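# Stack the scanner reel onto the left reel pile

## Task

Take the reel lying on the scanner glass and set it flat on the top of the stack of reels beside the glass, on the robot's left (+y) side, keeping the same face upward. It only counts if the reel stays there by itself once the robot lets go, and nothing the robot is in contact with at the end may sag or drop when released.

## Robot and tools

ROBOT. Two arms, left_arm and right_arm, each with a parallel two-finger gripper. Their URDF roots sit in the scene frame at left_arm (+0.012, +0.340, 0) m and right_arm (+0.037, -0.288, 0) m, both turned only slightly about z. The scene frame has its origin on the table top midway between the arms, +x pointing out over the table, +z up, and left_arm on the +y side. The arm names are not image sides. Joint ranges (rad), base to hand: waist -2.880..2.880, shoulder 0.000..3.142, elbow 0.000..3.019, wrist pitch -1.693..1.571, wrist yaw -1.571..1.571, wrist roll -2.094..2.094. Each gripper's fingers extend along its own +z and close along its own y. The reported end_effector_position is the point between the pads, roughly 1 cm behind the tips.

RESULT LINES. The state line gives, for each arm, end_effector_position (m) and end_effector_quat_wxyz in the shared scene frame; at long reach the printed position may be somewhat wrong. grip_measured is the measured finger opening on the same -1..+1 scale you command (each sensor can be off by about 1 mm in its own fixed way); the last number in Joint positions is the opening in metres. Joint torques are total drive outputs, nonzero even in free air, with friction, offsets and noise. A 'pose unreachable' line means the clearance check altered or blocked that arm's command; HELD marks control steps where your row was partly or wholly not sent. 'Hand target' shows the pose the controller is now steering each gripper toward. MOTOR HOT appears from 85 °C; at 100 °C the arm and gripper go limp (OVER-TEMPERATURE FAULT) until cool, so avoid long static holding of loads. A FAULT line can cut short a wait or an arm's motion.

THE 14-NUMBER ROW (used by execute_actions and move). One flat list covering both arms: dx, dy, dz, rx, ry, rz, opening for left_arm, then the same seven for right_arm. All values are in [-1, 1]. The first six per arm are an offset, not a pose, expressed in that gripper's own axes and counted from the gripper pose shown in the most recent result (before any result exists in this scene, and for second or later calls within one reply, from where the arm is when the action begins). Scale: 1.0 equals 0.6 m for dx/dy/dz and 180 degrees for the rotation; rx, ry, rz form a single rotation vector. Opening is absolute: +1 fully open (0.094 m), -1 closed. All-zero offsets are not idle: they pull the arm back to the reference pose, and arms tend to settle a centimetre or more low, so to keep an arm still, send the correction back to its desired pose in a reply's first call, zeros afterwards, and raise the aim if it still sags.

execute_actions: argument actions is a list with at most one item, or empty. Empty list: just returns current state. {"rows": [...], "steps": n}: up to 15 rows, n from 1 to 15 control steps (1/30 s each, default 15); each row applies for one step, the last row repeats if rows run out, and every row is measured from the same reference pose, not from the row before. {"steps": n} alone (n up to 300) is a wait counted from the last result, your reply time included. Optional pictures (boolean) toggles camera images, which come by default. A refused call sends nothing.

move: target is one 14-number row as above; speed is the path's top speed in m/s, 0.002 to 0.5 (default 0.25), turning capped at twice that in rad/s. Grippers follow straight paths ending together, lasting 0.5 to 10 s (cut off at 10 s). Openings are sent at the start. Paths ignore obstacles and the other arm; grippers lag, wander and can exceed speed, especially with a near-straight arm. The result adds a 'move:' line with the ending (done, off_target, moving, held, fault) and acting limits (paced = pose clipped; held = some steps blocked, after which the arm may jump fast), plus each gripper's distance from its target.

wait: seconds, 0 to 10; lets the scene run with nothing new sent.

zoom_image: camera is cam_high or cam_low; region is [x0, y0, x1, y1] pixels of that camera's latest 504x504 image, origin top-left, at most 504x504.

read_manual: optional section, only "licences"; returns URDF licence text, no motion.

finished_scene: scene is the integer of the current scene; ends and grades it, irreversible.

CONTROL. Every step, the commanded pose is limited to within 70 mm and 16 degrees of the measured pose, then solved by damped IK with position prioritised over orientation. After an action ends, an arm only continues to its last clipped pose, so long moves need several actions; check the result and command the remainder.

GRIPPING. To hold an object, command an opening below grip_measured; about 0.03 below holds firmly, less holds gently. Pads push up to roughly 50-62 N, with a brief spike on contact; very thin parts get less force. Occasional external tugs on held parts or pushes on loose items may occur.

AVOID. Dropping or slamming the reel, knocking anything off the table, fast or deep pushes past contact (force grows with speed and overshoot), arms colliding or pressing on each other, and leaving the reel supported only by the gripper. Release and back away so the stack stands on its own.

Each tool is called as name(argument=value, ...) on one line, values as JSON.

## Session

execute_actions(actions=[])

Scene clock: 0.00 s of 4800.00 s.
left_arm: end_effector_position=(+0.5588, +0.8230, +0.2424) grip_measured=+1.000 end_effector_quat_wxyz=(+0.695, -0.208, +0.616, -0.307) | right_arm: end_effector_position=(+0.5804, -0.2266, +0.2135) grip_measured=+1.000 end_effector_quat_wxyz=(+0.524, +0.124, +0.672, +0.509)
Joint positions: left_arm=[ 0.834  2.051  1.371  0.969  0.994 -0.985  0.094] | right_arm=[-0.176  1.612  0.665  1.033 -0.67   1.007  0.094]
Joint velocities: left_arm=[-0.005 -0.005  0.017 -0.012  0.051  0.081  0.   ] | right_arm=[-0.005 -0.015  0.002 -0.012 -0.081  0.095  0.   ]
Joint torques (N m, as the arm reports them, + toward a larger angle): no reading
Hand target (left_arm): +0.561, +0.826, +0.264; +0.707, -0.191, +0.612, -0.299
Hand target (right_arm): +0.586, -0.227, +0.228; +0.536, +0.114, +0.663, +0.510

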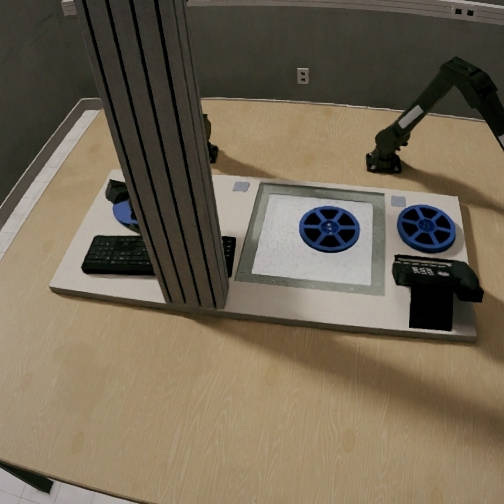

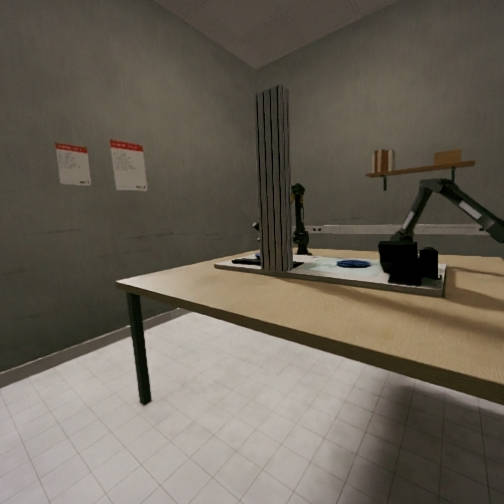

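zoom_image(camera="cam_high", region=[295, 195, 365, 265])

zoom_image(camera="cam_high", region=[385, 190, 465, 270])

zoom_image(camera="cam_high", region=[355, 130, 415, 190])

zoom_image(camera="cam_low", region=[325, 225, 455, 300])

zoom_image(camera="cam_high", region=[380, 230, 500, 350])

Region (295, 195, 365, 265) of cam_high's 504x504 image, scaled by 7.200, with more detail than that image has.

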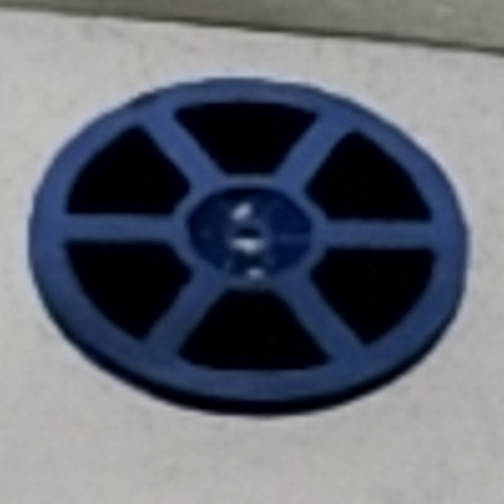

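Region (385, 190, 465, 270) of cam_high's 504x504 image, scaled by 6.300, with more detail than that image has.

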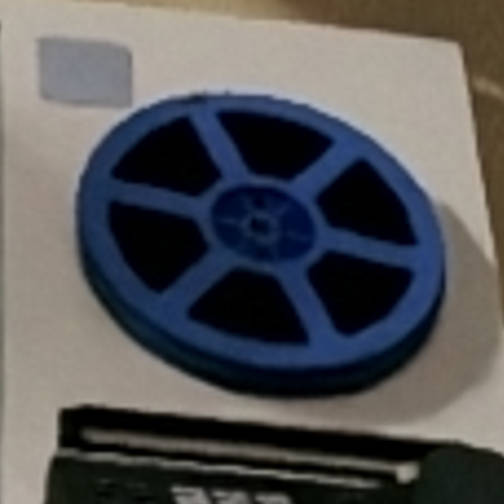

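Region (355, 130, 415, 190) of cam_high's 504x504 image, scaled by 8.400, with more detail than that image has.

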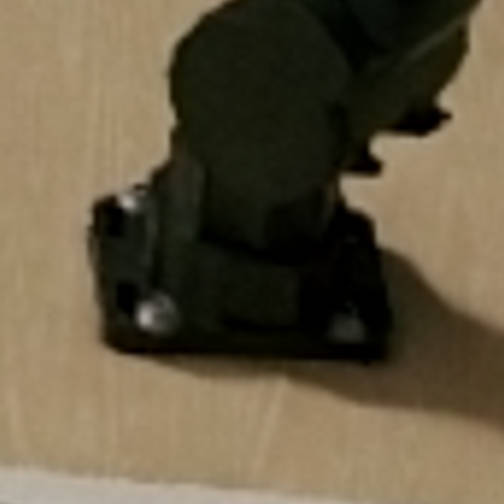

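Region (325, 225, 455, 300) of cam_low's 504x504 image, scaled by 3.877, with more detail than that image has; it fills the top 291 rows of this view, and the rest is white.

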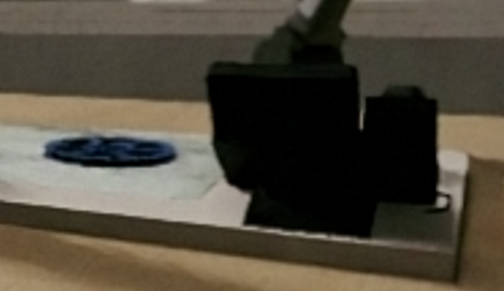

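Region (380, 230, 500, 350) of cam_high's 504x504 image, scaled by 4.200, with more detail than that image has.

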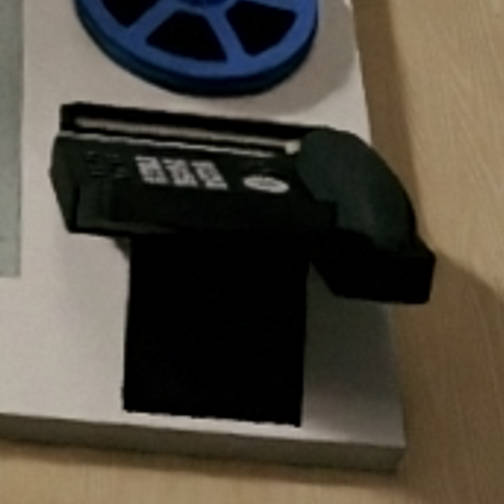

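move(target=[0.834,-0.653,-0.314,-0.3537,0.4036,-0.0108,0.68, -0.051,0.152,-0.300,0.112,-0.158,-0.013,1], speed=0.3)

zoom_image(camera="cam_high", region=[295, 175, 385, 265])

zoom_image(camera="cam_low", region=[328, 230, 388, 275])

Scene clock: 85.77 s of 4800.00 s.
left_arm: end_effector_position=(+0.3167, +0.2259, +0.0721) grip_measured=+0.682 end_effector_quat_wxyz=(-0.002, -0.322, +0.947, +0.001) | right_arm: end_effector_position=(+0.4136, -0.3081, +0.2908) grip_measured=+1.000 end_effector_quat_wxyz=(+0.646, +0.323, +0.605, +0.333)
Joint positions: left_arm=[-0.445  1.335  0.794 -1.034  0.001 -1.013  0.079] | right_arm=[-0.176  0.723  0.304  0.477 -0.069  0.971  0.094]
Joint velocities: left_arm=[-0.015 -0.005 -0.012 -0.027 -0.007 -0.051 -0.   ] | right_arm=[-0.015 -0.005  0.007  0.007  0.037 -0.037  0.   ]
Joint torques (N m, as the arm reports them, + toward a larger angle): left_arm=[ 1.5  -7.18 12.87  0.44  0.01 -0.32] | right_arm=[-0.95 -1.86  8.23  1.34  0.1  -0.35]
Hand target (left_arm): +0.336, +0.219, +0.089; +0.012, -0.331, +0.944, -0.011
Hand target (right_arm): +0.412, -0.310, +0.292; +0.650, +0.321, +0.607, +0.326
Off the commanded pose (left_arm): 0.042 m, 4 deg.
Off the commanded pose (right_arm): 0.004 m, 1 deg.
After step 90, 79.33 s passed at rest.
move: off_target (left_arm)

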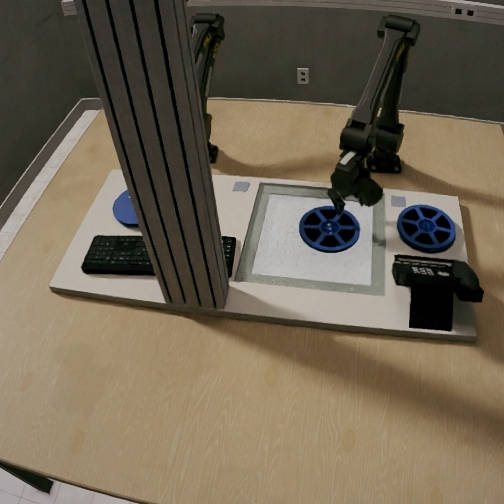

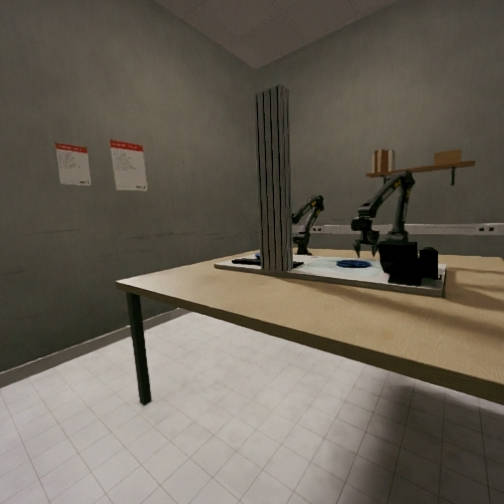

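Region (295, 175, 385, 265) of cam_high's 504x504 image, scaled by 5.600, with more detail than that image has.

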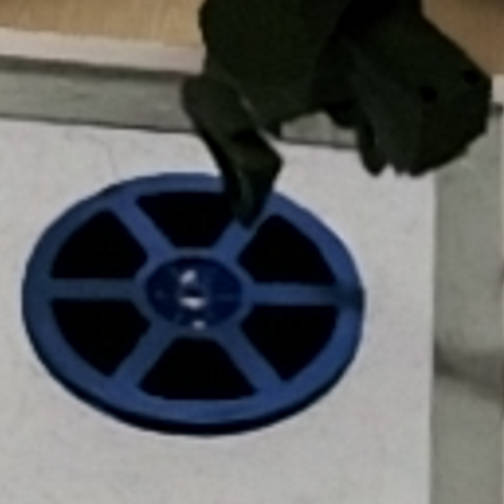

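Region (328, 230, 388, 275) of cam_low's 504x504 image, scaled by 8.400, with more detail than that image has; it fills the top 378 rows of this view, and the rest is white.

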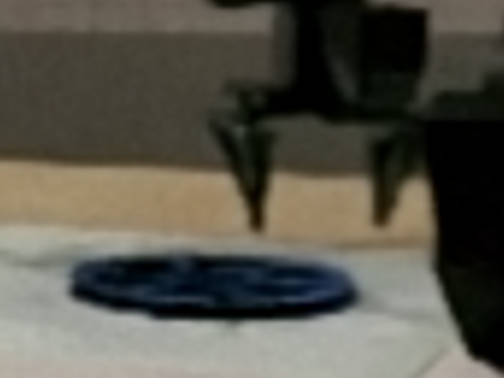

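move(target=[-0.0173,-0.033,0.028,0.023,0,0,0.68, 0,0,0,0,0,0,1], speed=0.05)

zoom_image(camera="cam_high", region=[310, 190, 370, 250])

zoom_image(camera="cam_low", region=[328, 230, 388, 275])

Scene clock: 97.60 s of 4800.00 s.
left_arm: end_effector_position=(+0.3355, +0.2135, +0.0618) grip_measured=+0.682 end_effector_quat_wxyz=(+0.011, -0.323, +0.946, -0.033) | right_arm: end_effector_position=(+0.4136, -0.3081, +0.2908) grip_measured=+1.000 end_effector_quat_wxyz=(+0.646, +0.323, +0.605, +0.333)
Joint positions: left_arm=[-0.442  1.37   0.794 -0.936  0.038 -1.013  0.079] | right_arm=[-0.176  0.723  0.304  0.477 -0.069  0.971  0.094]
Joint velocities: left_arm=[-0.005  0.005  0.007 -0.002  0.007 -0.081  0.   ] | right_arm=[-0.005  0.005 -0.002 -0.007 -0.037  0.037  0.   ]
Joint torques (N m, as the arm reports them, + toward a larger angle): left_arm=[ 2.41 -7.36  7.83  1.99  0.16  0.02] | right_arm=[-0.63 -1.27  8.21  1.57 -0.03 -0.17]
Hand target (left_arm): +0.337, +0.216, +0.056; +0.009, -0.322, +0.946, -0.034
Hand target (right_arm): +0.414, -0.308, +0.291; +0.646, +0.323, +0.605, +0.333
Off the commanded pose (left_arm): 0.007 m, 0 deg.
Off the commanded pose (right_arm): 0.000 m, 0 deg.
After step 90, 7.80 s passed at rest.
move: done

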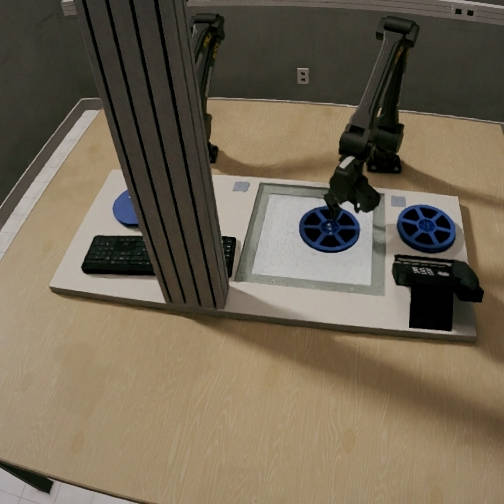

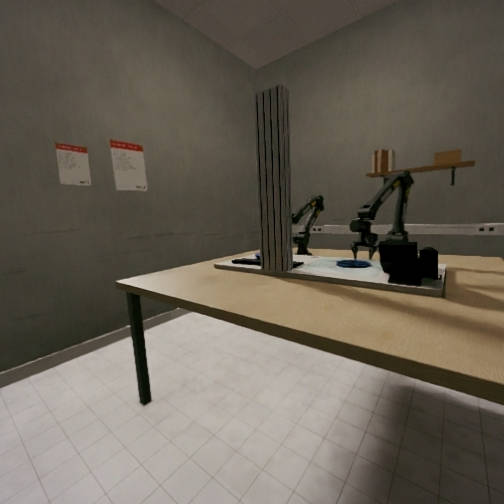

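Region (310, 190, 370, 250) of cam_high's 504x504 image, scaled by 8.400, with more detail than that image has.

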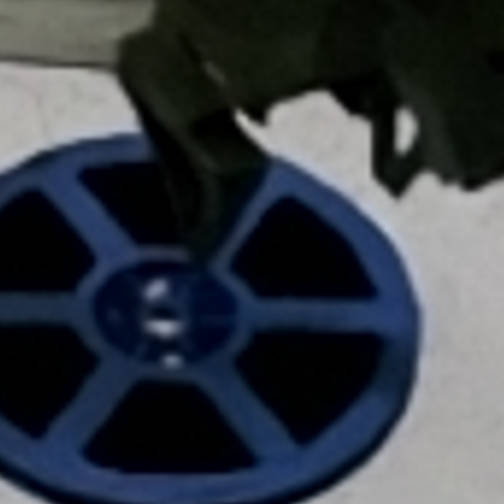

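Region (328, 230, 388, 275) of cam_low's 504x504 image, scaled by 8.400, with more detail than that image has; it fills the top 378 rows of this view, and the rest is white.

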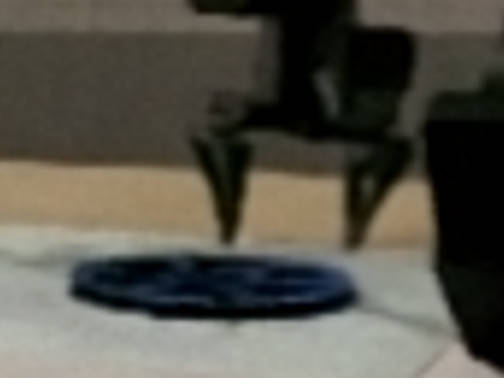

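move(target=[-0.0085,0.0148,0.0355,0,0,0,0.68, 0,0,0,0,0,0,1], speed=0.04)

zoom_image(camera="cam_high", region=[310, 190, 370, 250])

zoom_image(camera="cam_low", region=[328, 230, 388, 275])

Scene clock: 110.13 s of 4800.00 s.
left_arm: end_effector_position=(+0.3322, +0.2201, +0.0447) grip_measured=+0.682 end_effector_quat_wxyz=(+0.010, -0.326, +0.945, -0.032) | right_arm: end_effector_position=(+0.4136, -0.3081, +0.2908) grip_measured=+1.000 end_effector_quat_wxyz=(+0.646, +0.323, +0.605, +0.333)
Joint positions: left_arm=[-0.427  1.389  0.758 -0.884  0.038 -1.004  0.079] | right_arm=[-0.176  0.723  0.304  0.477 -0.069  0.971  0.094]
Joint velocities: left_arm=[-0.015 -0.015 -0.022  0.007  0.037 -0.051  0.001] | right_arm=[-0.005 -0.005  0.002  0.007  0.022 -0.022  0.   ]
Joint torques (N m, as the arm reports them, + toward a larger angle): left_arm=[ 2.15 -7.39  7.92  1.95  0.09  0.07] | right_arm=[-0.65 -1.27  8.21  1.57 -0.03 -0.17]
Hand target (left_arm): +0.335, +0.222, +0.040; +0.011, -0.323, +0.946, -0.033
Hand target (right_arm): +0.414, -0.308, +0.291; +0.646, +0.323, +0.605, +0.333
Off the commanded pose (left_arm): 0.006 m, 0 deg.
Off the commanded pose (right_arm): 0.000 m, 0 deg.
After step 90, 8.60 s passed at rest.
move: done

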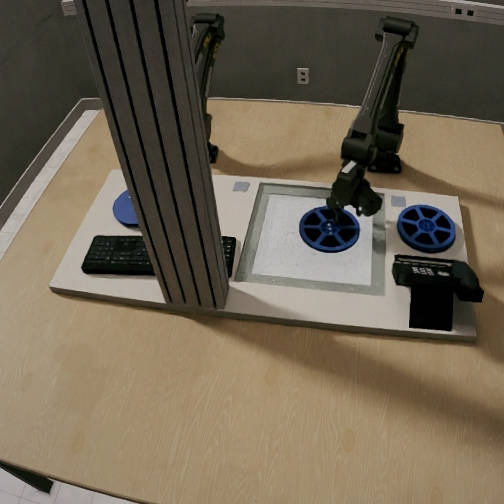

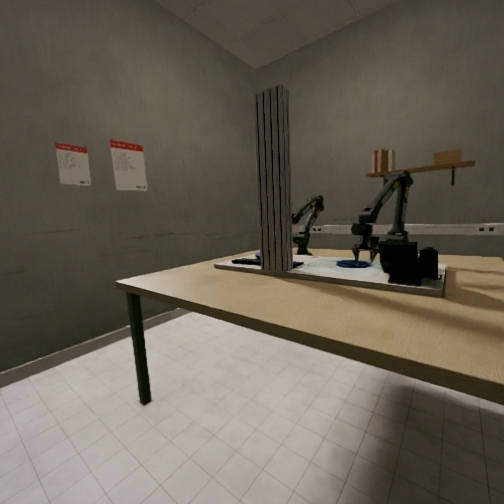

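Region (310, 190, 370, 250) of cam_high's 504x504 image, scaled by 8.400, with more detail than that image has.

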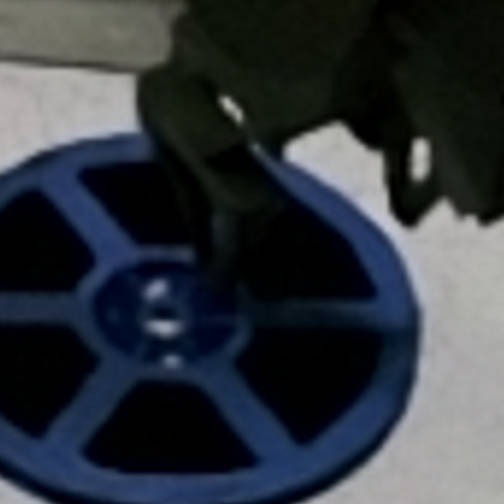

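Region (328, 230, 388, 275) of cam_low's 504x504 image, scaled by 8.400, with more detail than that image has; it fills the top 378 rows of this view, and the rest is white.

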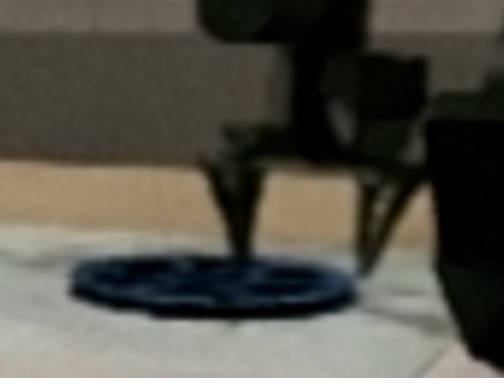

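move(target=[-0.002,-0.001,0.027,0,0,0,0.72, 0,0,0,0,0,0,1], speed=0.025)

zoom_image(camera="cam_high", region=[315, 200, 365, 250])

Scene clock: 117.57 s of 4800.00 s.
left_arm: end_effector_position=(+0.3340, +0.2195, +0.0384) grip_measured=+0.718 end_effector_quat_wxyz=(+0.013, -0.325, +0.945, -0.035) | right_arm: end_effector_position=(+0.4136, -0.3081, +0.2908) grip_measured=+1.000 end_effector_quat_wxyz=(+0.646, +0.323, +0.605, +0.333)
Joint positions: left_arm=[-0.427  1.401  0.75  -0.856  0.038 -1.003  0.081] | right_arm=[-0.176  0.723  0.304  0.477 -0.069  0.971  0.094]
Joint velocities: left_arm=[-0.015  0.005  0.012  0.007 -0.007  0.139 -0.001] | right_arm=[-0.015 -0.005 -0.012  0.012  0.022 -0.022  0.   ]
Joint torques (N m, as the arm reports them, + toward a larger angle): left_arm=[ 1.02 -5.98  7.32  2.   -0.05 -0.12] | right_arm=[-0.65 -1.26  8.22  1.57 -0.03 -0.17]
Hand target (left_arm): +0.334, +0.220, +0.029; +0.010, -0.326, +0.945, -0.032
Hand target (right_arm): +0.414, -0.308, +0.291; +0.646, +0.323, +0.605, +0.333
Off the commanded pose (left_arm): 0.010 m, 0 deg.
Off the commanded pose (right_arm): 0.000 m, 0 deg.
After step 90, 3.57 s passed at rest.
move: done

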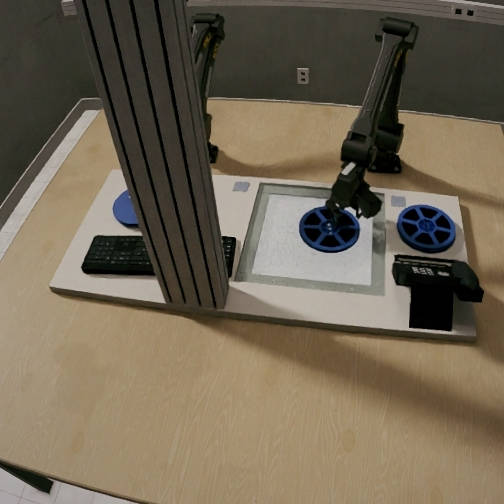

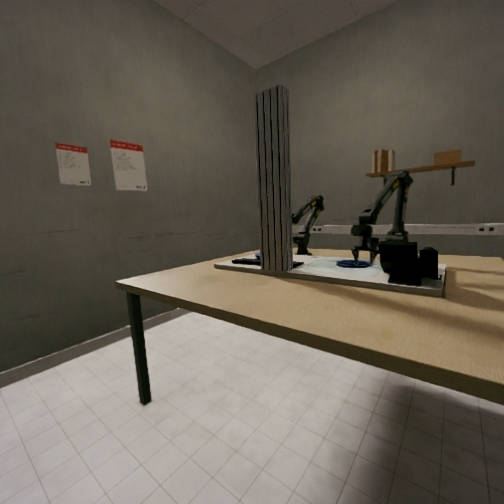

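Region (315, 200, 365, 250) of cam_high's 504x504 image, scaled by 10.080, with more detail than that image has.

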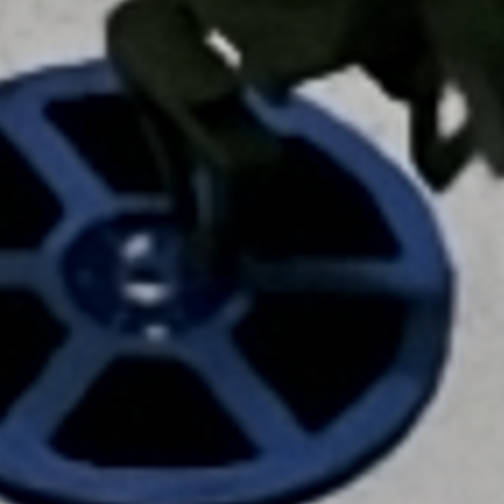

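execute_actions(actions=[{"rows":[[0.003,0.006,0.019,-0.009,0.006,0,0.68,0,0,0,0,0,0,1],[0.003,0.006,0.019,-0.009,0.006,0,0.64,0,0,0,0,0,0,1],[0.003,0.006,0.019,-0.009,0.006,0,0.60,0,0,0,0,0,0,1],[0.003,0.006,0.019,-0.009,0.006,0,0.56,0,0,0,0,0,0,1],[0.003,0.006,0.019,-0.009,0.006,0,0.53,0,0,0,0,0,0,1],[0.003,0.006,0.019,-0.009,0.006,0,0.50,0,0,0,0,0,0,1],[0.003,0.006,0.019,-0.009,0.006,0,0.47,0,0,0,0,0,0,1],[0.003,0.006,0.019,-0.009,0.006,0,0.45,0,0,0,0,0,0,1],[0.003,0.006,0.019,-0.009,0.006,0,0.43,0,0,0,0,0,0,1],[0.003,0.006,0.019,-0.009,0.006,0,0.41,0,0,0,0,0,0,1],[0.003,0.006,0.019,-0.009,0.006,0,0.395,0,0,0,0,0,0,1],[0.003,0.006,0.019,-0.009,0.006,0,0.38,0,0,0,0,0,0,1],[0.003,0.006,0.019,-0.009,0.006,0,0.37,0,0,0,0,0,0,1],[0.003,0.006,0.019,-0.009,0.006,0,0.36,0,0,0,0,0,0,1],[0.003,0.006,0.019,-0.009,0.006,0,0.35,0,0,0,0,0,0,1]],"steps":15}], pictures=false)

execute_actions(actions=[{"rows":[[0.003,0.006,0.019,-0.009,0.006,0,0.34,0,0,0,0,0,0,1],[0.003,0.006,0.019,-0.009,0.006,0,0.33,0,0,0,0,0,0,1],[0.003,0.006,0.019,-0.009,0.006,0,0.32,0,0,0,0,0,0,1],[0.003,0.006,0.019,-0.009,0.006,0,0.31,0,0,0,0,0,0,1],[0.003,0.006,0.019,-0.009,0.006,0,0.30,0,0,0,0,0,0,1],[0.003,0.006,0.019,-0.009,0.006,0,0.29,0,0,0,0,0,0,1],[0.003,0.006,0.019,-0.009,0.006,0,0.285,0,0,0,0,0,0,1],[0.003,0.006,0.019,-0.009,0.006,0,0.28,0,0,0,0,0,0,1]],"steps":13}])

zoom_image(camera="cam_high", region=[315, 200, 365, 250])

Scene clock: 136.50 s of 4800.00 s.
left_arm: end_effector_position=(+0.3344, +0.2182, +0.0377) grip_measured=+0.362 end_effector_quat_wxyz=(+0.012, -0.325, +0.945, -0.038) | right_arm: end_effector_position=(+0.4136, -0.3081, +0.2908) grip_measured=+1.000 end_effector_quat_wxyz=(+0.646, +0.323, +0.605, +0.333)
Joint positions: left_arm=[-0.427  1.404  0.75  -0.852  0.044 -1.003  0.064] | right_arm=[-0.176  0.723  0.304  0.477 -0.069  0.971  0.094]
Joint velocities: left_arm=[-0.005  0.005  0.002 -0.012 -0.095 -0.051 -0.008] | right_arm=[-0.005 -0.005 -0.012 -0.002  0.007 -0.051  0.   ]
Joint torques (N m, as the arm reports them, + toward a larger angle): left_arm=[ 1.66 -5.99  7.78  1.05 -0.19 -0.11] | right_arm=[-0.62 -1.28  8.22  1.57 -0.03 -0.17]
Hand target (left_arm): +0.331, +0.221, +0.027; -0.000, -0.325, +0.945, -0.024
Hand target (right_arm): +0.414, -0.308, +0.291; +0.646, +0.323, +0.605, +0.333
Off the commanded pose (left_arm): 0.012 m, 2 deg.
Off the commanded pose (right_arm): 0.000 m, 0 deg.
Steps of this call (steps 1 to 90: nothing new was sent; then 15.43 s passed at rest; steps 91 to 105: all 15 steps of this action). Readings (end_effector_position):
91: left_arm (+0.3341, +0.2194, +0.0382) | right_arm (+0.4136, -0.3081, +0.2908)
92: left_arm (+0.3339, +0.2191, +0.0378) | right_arm (+0.4136, -0.3081, +0.2908)
94: left_arm (+0.3341, +0.2186, +0.0376) | right_arm (+0.4136, -0.3081, +0.2908)
98: left_arm (+0.3344, +0.2181, +0.0377) | right_arm (+0.4136, -0.3081, +0.2908)
105: the state above

Scene clock: 136.93 s of 4800.00 s.
left_arm: end_effector_position=(+0.3344, +0.2182, +0.0378) grip_measured=+0.314 end_effector_quat_wxyz=(+0.012, -0.325, +0.945, -0.038) | right_arm: end_effector_position=(+0.4136, -0.3081, +0.2908) grip_measured=+1.000 end_effector_quat_wxyz=(+0.646, +0.323, +0.605, +0.333)
Joint positions: left_arm=[-0.426  1.403  0.75  -0.852  0.045 -1.002  0.062] | right_arm=[-0.176  0.723  0.304  0.477 -0.069  0.971  0.094]
Joint velocities: left_arm=[ 0.015  0.005 -0.012  0.007 -0.066  0.051 -0.   ] | right_arm=[-0.005 -0.005 -0.012  0.007  0.037  0.007  0.   ]
Joint torques (N m, as the arm reports them, + toward a larger angle): left_arm=[ 1.32 -5.8   7.82  1.27  0.03 -0.12] | right_arm=[-0.64 -1.27  8.23  1.58 -0.03 -0.17]
Hand target (left_arm): +0.331, +0.219, +0.027; -0.001, -0.325, +0.945, -0.027
Hand target (right_arm): +0.414, -0.308, +0.291; +0.646, +0.323, +0.605, +0.333
Off the commanded pose (left_arm): 0.012 m, 2 deg.
Off the commanded pose (right_arm): 0.000 m, 0 deg.
Steps of this call (steps 1 to 13: all 13 steps of this action). Readings (end_effector_position):
1: left_arm (+0.3344, +0.2182, +0.0377) | right_arm (+0.4136, -0.3081, +0.2908)
2: left_arm (+0.3344, +0.2183, +0.0377) | right_arm (+0.4136, -0.3081, +0.2908)
4: left_arm (+0.3344, +0.2183, +0.0377) | right_arm (+0.4136, -0.3081, +0.2908)
8: left_arm (+0.3344, +0.2182, +0.0378) | right_arm (+0.4136, -0.3081, +0.2908)
13: the state above

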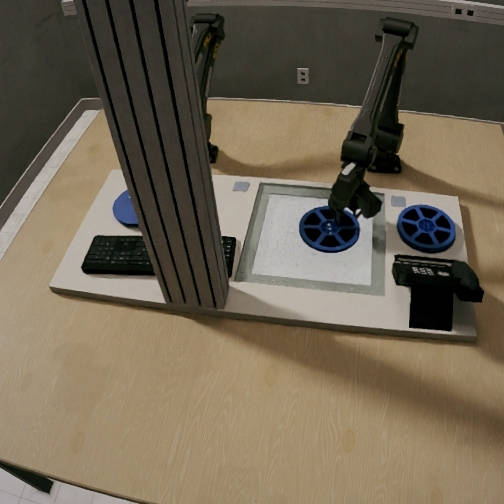

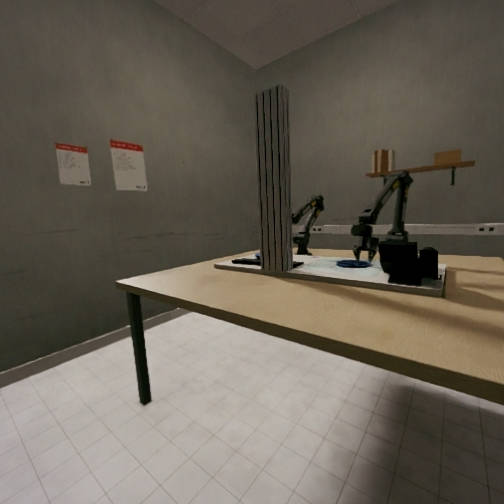

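Region (315, 200, 365, 250) of cam_high's 504x504 image, scaled by 10.080, with more detail than that image has.

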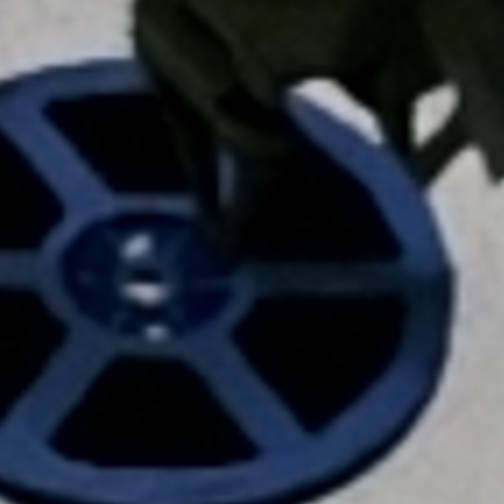

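move(target=[0.0295,0.0377,-0.115,0.0067,-0.0043,0,0.28, 0,0,0,0,0,0,1], speed=0.08)

zoom_image(camera="cam_low", region=[328, 230, 388, 275])

zoom_image(camera="cam_high", region=[392, 215, 462, 265])

Scene clock: 148.63 s of 4800.00 s.
left_arm: end_effector_position=(+0.2984, +0.2305, +0.0922) grip_measured=+0.308 end_effector_quat_wxyz=(+0.011, -0.325, +0.945, -0.039) | right_arm: end_effector_position=(+0.4136, -0.3081, +0.2908) grip_measured=+1.000 end_effector_quat_wxyz=(+0.646, +0.323, +0.605, +0.333)
Joint positions: left_arm=[-0.426  1.204  0.739 -1.041  0.047 -1.002  0.061] | right_arm=[-0.176  0.723  0.304  0.477 -0.069  0.971  0.094]
Joint velocities: left_arm=[-0.005 -0.015 -0.007 -0.002 -0.007 -0.051 -0.   ] | right_arm=[-0.015  0.005 -0.007  0.002  0.007  0.081  0.   ]
Joint torques (N m, as the arm reports them, + toward a larger angle): left_arm=[ 1.04 -8.04 10.11  0.68 -0.02 -0.13] | right_arm=[-0.63 -1.29  8.22  1.57 -0.03 -0.17]
Hand target (left_arm): +0.302, +0.230, +0.103; +0.021, -0.325, +0.944, -0.046
Hand target (right_arm): +0.414, -0.308, +0.291; +0.646, +0.323, +0.605, +0.333
Off the commanded pose (left_arm): 0.014 m, 1 deg.
Off the commanded pose (right_arm): 0.000 m, 0 deg.
After step 90, 7.43 s passed at rest.
move: off_target (left_arm)

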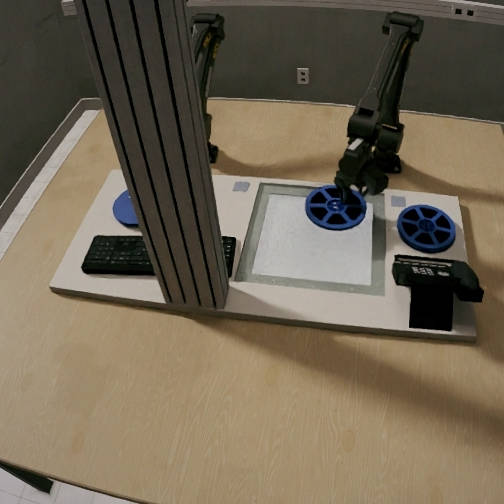

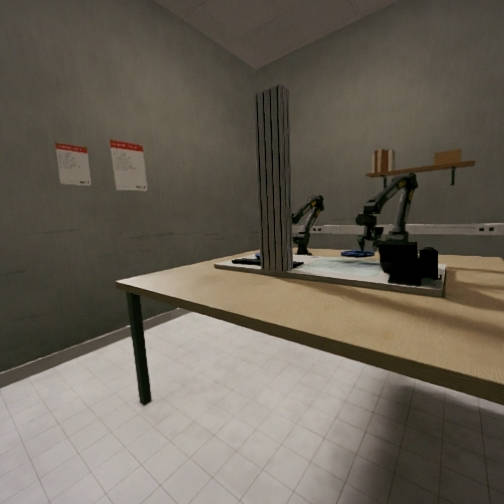

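Region (328, 230, 388, 275) of cam_low's 504x504 image, scaled by 8.400, with more detail than that image has; it fills the top 378 rows of this view, and the rest is white.

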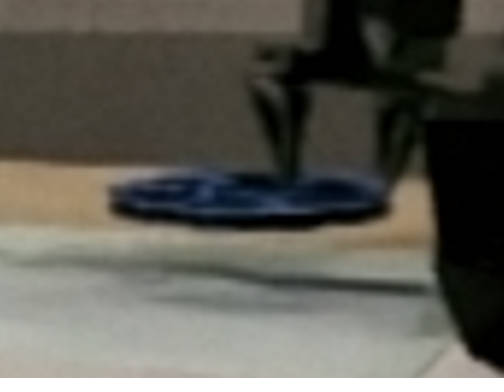

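Region (392, 215, 462, 265) of cam_high's 504x504 image, scaled by 7.200, with more detail than that image has; it fills the top 360 rows of this view, and the rest is white.

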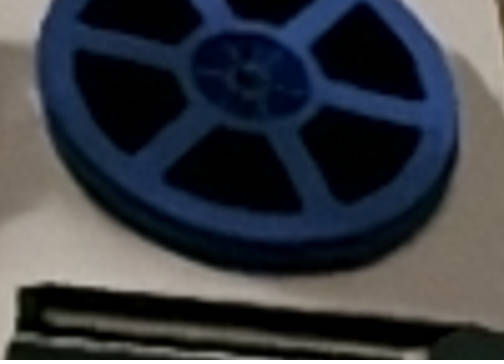

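move(target=[-0.2197,0.330,-0.0612,0.0058,-0.0276,-0.2562,0.275, 0,0,0,0,0,0,1], speed=0.2)

zoom_image(camera="cam_high", region=[385, 180, 465, 260])

Scene clock: 170.07 s of 4800.00 s.
left_arm: end_effector_position=(+0.2648, +0.4543, +0.0954) grip_measured=+0.277 end_effector_quat_wxyz=(+0.016, -0.669, +0.742, -0.040) | right_arm: end_effector_position=(+0.4136, -0.3081, +0.2908) grip_measured=+1.000 end_effector_quat_wxyz=(+0.646, +0.323, +0.605, +0.333)
Joint positions: left_arm=[ 0.378  1.12   0.686 -1.085  0.068 -1.001  0.06 ] | right_arm=[-0.176  0.723  0.304  0.477 -0.069  0.971  0.094]
Joint velocities: left_arm=[ 0.005 -0.015  0.002  0.012 -0.051  0.051  0.   ] | right_arm=[ 0.005 -0.005 -0.012 -0.002 -0.051 -0.022  0.   ]
Joint torques (N m, as the arm reports them, + toward a larger angle): left_arm=[ 1.52 -4.2  13.49  1.14  0.17 -0.15] | right_arm=[-0.65 -1.31  8.22  1.57 -0.03 -0.17]
Hand target (left_arm): +0.284, +0.464, +0.112; +0.035, -0.670, +0.740, -0.047
Hand target (right_arm): +0.414, -0.308, +0.291; +0.646, +0.323, +0.605, +0.333
Off the commanded pose (left_arm): 0.027 m, 3 deg.
Off the commanded pose (right_arm): 0.000 m, 0 deg.
After step 90, 16.03 s passed at rest.
move: off_target (left_arm)

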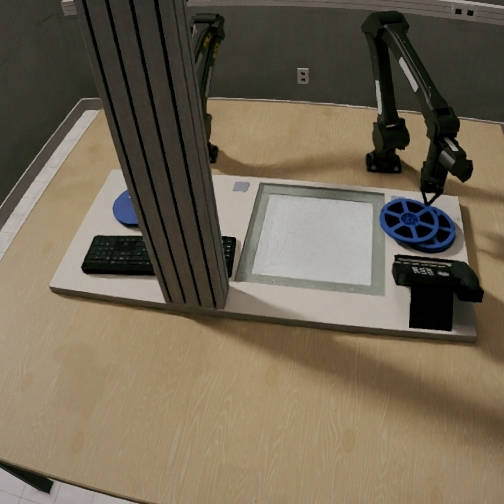

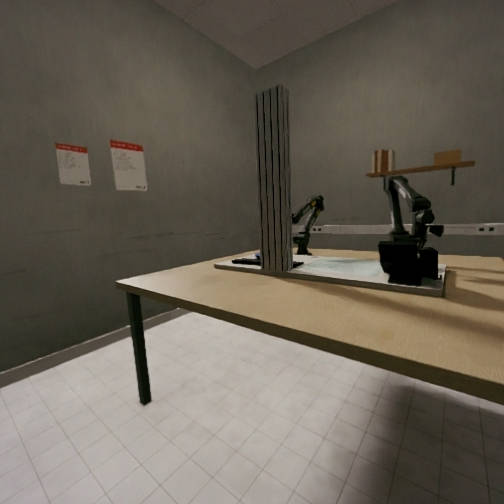

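Region (385, 180, 465, 260) of cam_high's 504x504 image, scaled by 6.300, with more detail than that image has.

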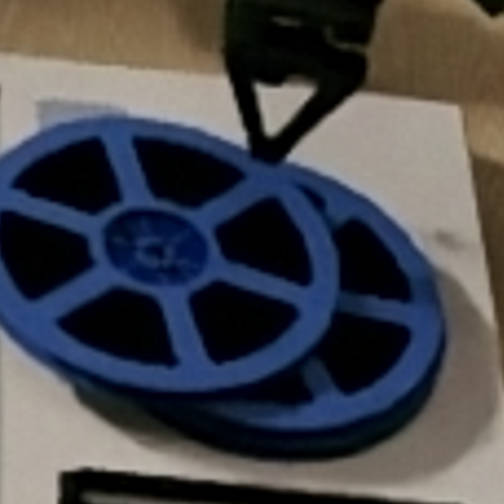

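The reel slipped out of the grip on the way over and landed on the pile about 5 cm off-centre. I'll slide it into place with both open fingers against its rim.

move(target=[0.2545,-0.1205,-0.024,-0.019,-0.025,0,1, 0,0,0,0,0,0,1], speed=0.15)

zoom_image(camera="cam_high", region=[355, 165, 465, 275])

Scene clock: 237.03 s of 4800.00 s.
left_arm: end_effector_position=(+0.2955, +0.3014, +0.1008) grip_measured=+1.000 end_effector_quat_wxyz=(+0.017, -0.664, +0.747, +0.028) | right_arm: end_effector_position=(+0.4136, -0.3081, +0.2908) grip_measured=+1.000 end_effector_quat_wxyz=(+0.646, +0.323, +0.605, +0.333)
Joint positions: left_arm=[-0.26   1.194  0.758 -1.157 -0.061 -1.625  0.094] | right_arm=[-0.176  0.723  0.304  0.477 -0.069  0.971  0.094]
Joint velocities: left_arm=[ 0.015  0.005 -0.012  0.007  0.007 -0.095  0.   ] | right_arm=[-0.005  0.005  0.012  0.002 -0.007 -0.066  0.   ]
Joint torques (N m, as the arm reports them, + toward a larger angle): left_arm=[ 1.   -5.21 13.13  0.29 -0.2  -0.33] | right_arm=[-0.64 -1.25  8.21  1.57 -0.03 -0.17]
Hand target (left_arm): +0.314, +0.298, +0.117; +0.028, -0.670, +0.742, +0.017
Hand target (right_arm): +0.414, -0.308, +0.291; +0.646, +0.323, +0.605, +0.333
Off the commanded pose (left_arm): 0.031 m, 3 deg.
Off the commanded pose (right_arm): 0.000 m, 0 deg.
After step 90, 62.27 s passed at rest.
move: off_target (left_arm)

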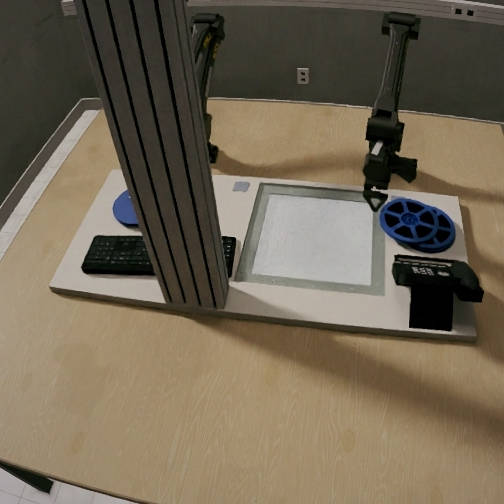

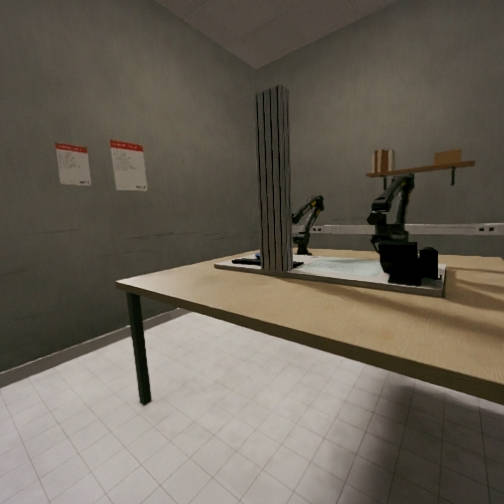

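Region (355, 165, 465, 275) of cam_high's 504x504 image, scaled by 4.582, with more detail than that image has.

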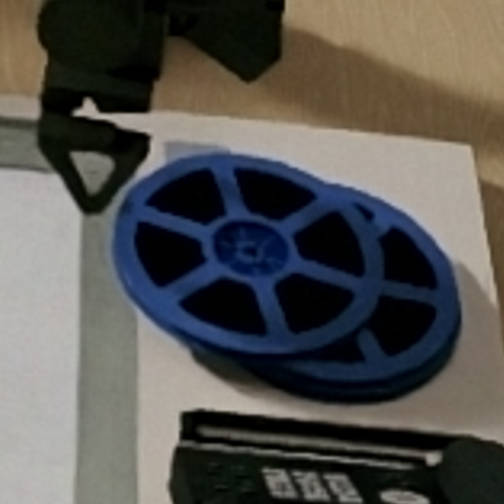

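move(target=[0.0065,-0.051,0.0785,0.008,0,0,1, 0,0,0,0,0,0,1], speed=0.08)

zoom_image(camera="cam_high", region=[355, 165, 465, 275])

zoom_image(camera="cam_low", region=[350, 225, 410, 275])

Scene clock: 257.43 s of 4800.00 s.
left_arm: end_effector_position=(+0.3230, +0.2966, +0.0571) grip_measured=+1.000 end_effector_quat_wxyz=(+0.023, -0.665, +0.746, +0.020) | right_arm: end_effector_position=(+0.4136, -0.3081, +0.2908) grip_measured=+1.000 end_effector_quat_wxyz=(+0.646, +0.323, +0.605, +0.333)
Joint positions: left_arm=[-0.26   1.328  0.741 -0.985 -0.061 -1.628  0.094] | right_arm=[-0.176  0.723  0.304  0.477 -0.069  0.971  0.094]
Joint velocities: left_arm=[ 0.005  0.005 -0.002 -0.017  0.007 -0.037  0.   ] | right_arm=[-0.015 -0.015 -0.002 -0.007  0.066  0.037  0.   ]
Joint torques (N m, as the arm reports them, + toward a larger angle): left_arm=[ 1.6  -6.97  7.85  1.8  -0.09 -0.05] | right_arm=[-0.64 -1.26  8.21  1.57 -0.03 -0.17]
Hand target (left_arm): +0.325, +0.297, +0.054; +0.025, -0.663, +0.748, +0.018
Hand target (right_arm): +0.414, -0.308, +0.291; +0.646, +0.323, +0.605, +0.333
Off the commanded pose (left_arm): 0.005 m, 0 deg.
Off the commanded pose (right_arm): 0.000 m, 0 deg.
After step 90, 16.33 s passed at rest.
move: done

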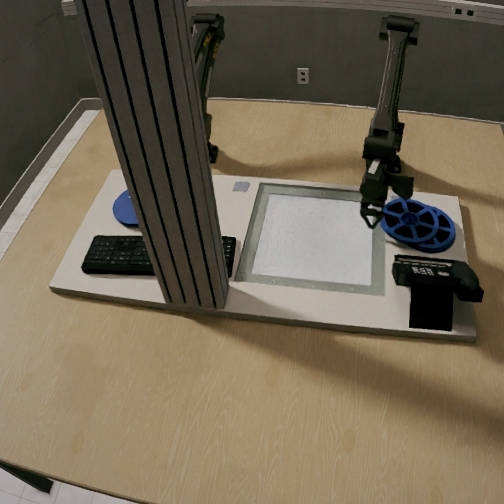

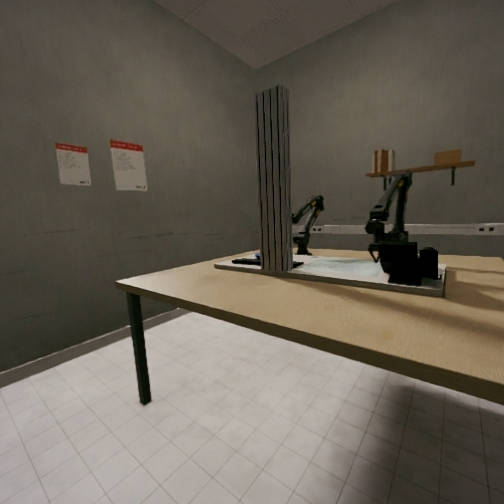

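Region (355, 165, 465, 275) of cam_high's 504x504 image, scaled by 4.582, with more detail than that image has.

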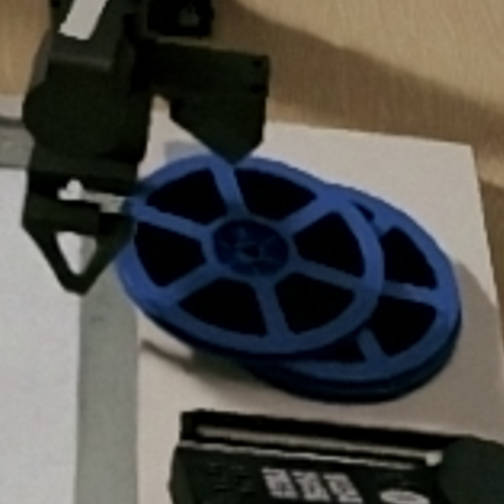

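Region (350, 225, 410, 275) of cam_low's 504x504 image, scaled by 8.400, with more detail than that image has.

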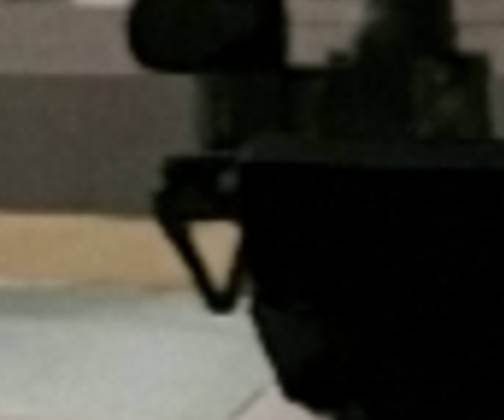

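move(target=[-0.110,0.0093,0.0017,0,0,0,1, 0,0,0,0,0,0,1], speed=0.04)

zoom_image(camera="cam_high", region=[385, 180, 465, 260])

Scene clock: 266.33 s of 4800.00 s.
left_arm: end_effector_position=(+0.3255, +0.3586, +0.0571) grip_measured=+1.000 end_effector_quat_wxyz=(+0.018, -0.668, +0.744, +0.022) | right_arm: end_effector_position=(+0.4136, -0.3081, +0.2908) grip_measured=+1.000 end_effector_quat_wxyz=(+0.646, +0.323, +0.605, +0.333)
Joint positions: left_arm=[-0.06   1.328  0.741 -0.985 -0.057 -1.436  0.094] | right_arm=[-0.176  0.723  0.304  0.477 -0.069  0.971  0.094]
Joint velocities: left_arm=[-0.015 -0.005 -0.002  0.002 -0.022 -0.007  0.   ] | right_arm=[ 0.005  0.005  0.002 -0.002 -0.022 -0.11   0.   ]
Joint torques (N m, as the arm reports them, + toward a larger angle): left_arm=[ 2.52 -8.44  7.94  1.12  0.03  0.07] | right_arm=[-0.66 -1.28  8.22  1.57 -0.03 -0.17]
Hand target (left_arm): +0.326, +0.361, +0.061; +0.022, -0.665, +0.746, +0.017
Hand target (right_arm): +0.414, -0.308, +0.291; +0.646, +0.323, +0.605, +0.333
Off the commanded pose (left_arm): 0.005 m, 1 deg.
Off the commanded pose (right_arm): 0.000 m, 0 deg.
After step 90, 3.93 s passed at rest.
move: done

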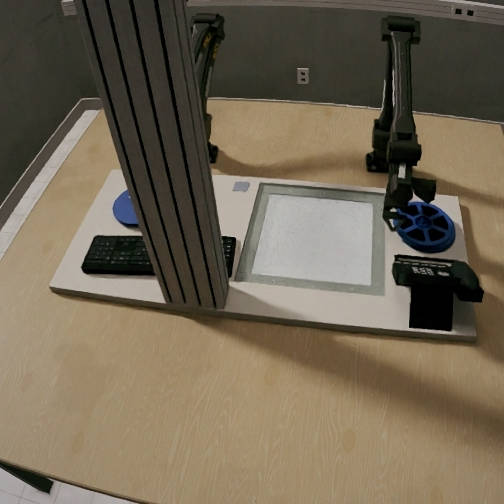

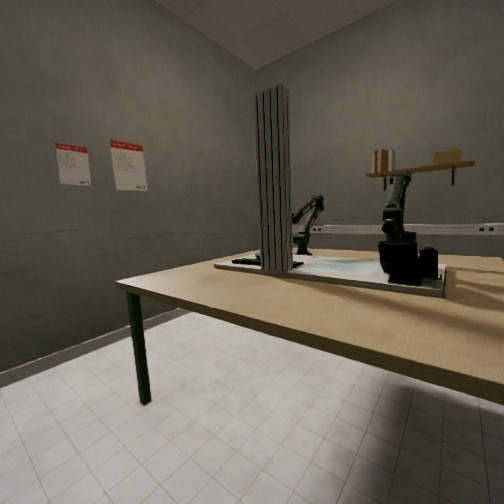

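Region (385, 180, 465, 260) of cam_high's 504x504 image, scaled by 6.300, with more detail than that image has.

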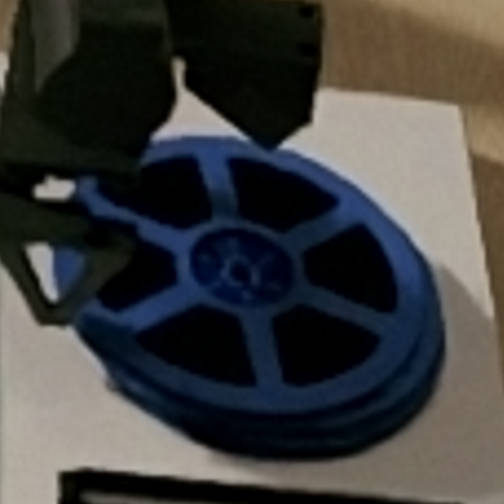

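move(target=[-0.0275,0.005,-0.003,0,0,0,1, 0,0,0,0,0,0,1], speed=0.025)

zoom_image(camera="cam_high", region=[385, 180, 465, 260])

Scene clock: 278.07 s of 4800.00 s.
left_arm: end_effector_position=(+0.3245, +0.3715, +0.0571) grip_measured=+1.000 end_effector_quat_wxyz=(+0.017, -0.670, +0.742, +0.023) | right_arm: end_effector_position=(+0.4136, -0.3081, +0.2908) grip_measured=+1.000 end_effector_quat_wxyz=(+0.646, +0.323, +0.605, +0.333)
Joint positions: left_arm=[-0.019  1.328  0.741 -0.985 -0.057 -1.4    0.094] | right_arm=[-0.176  0.723  0.304  0.477 -0.069  0.971  0.094]
Joint velocities: left_arm=[-0.015  0.005  0.002  0.007  0.007  0.022  0.   ] | right_arm=[ 0.005  0.005 -0.002 -0.002 -0.125 -0.051  0.   ]
Joint torques (N m, as the arm reports them, + toward a larger angle): left_arm=[ 2.37 -8.05  8.33  0.79  0.    0.04] | right_arm=[-0.61 -1.27  8.22  1.57 -0.03 -0.17]
Hand target (left_arm): +0.325, +0.375, +0.060; +0.018, -0.668, +0.743, +0.022
Hand target (right_arm): +0.414, -0.308, +0.291; +0.646, +0.323, +0.605, +0.333
Off the commanded pose (left_arm): 0.005 m, 0 deg.
Off the commanded pose (right_arm): 0.000 m, 0 deg.
After step 90, 7.80 s passed at rest.
move: done

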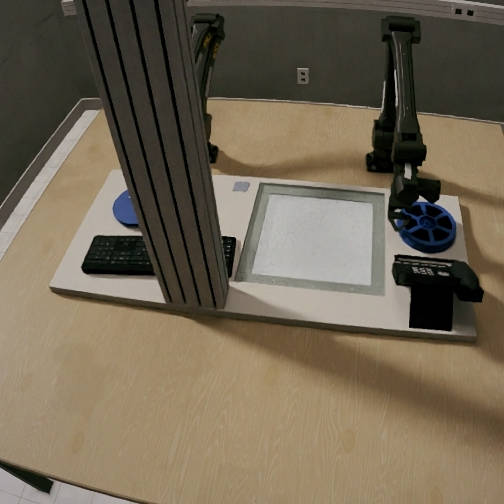

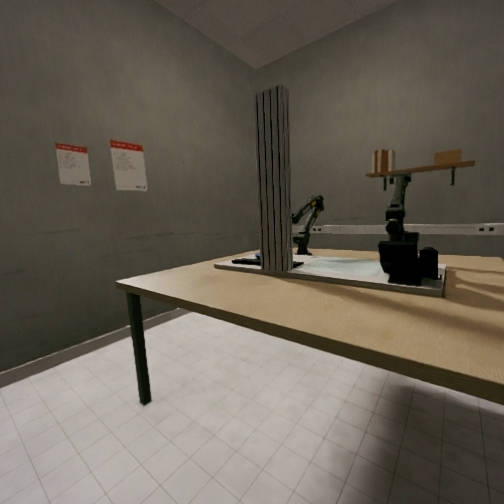

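Region (385, 180, 465, 260) of cam_high's 504x504 image, scaled by 6.300, with more detail than that image has.

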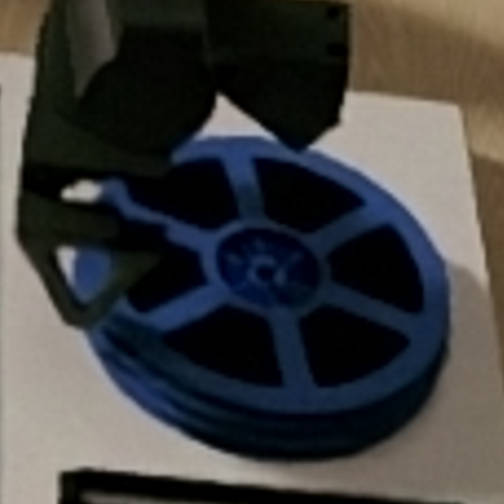

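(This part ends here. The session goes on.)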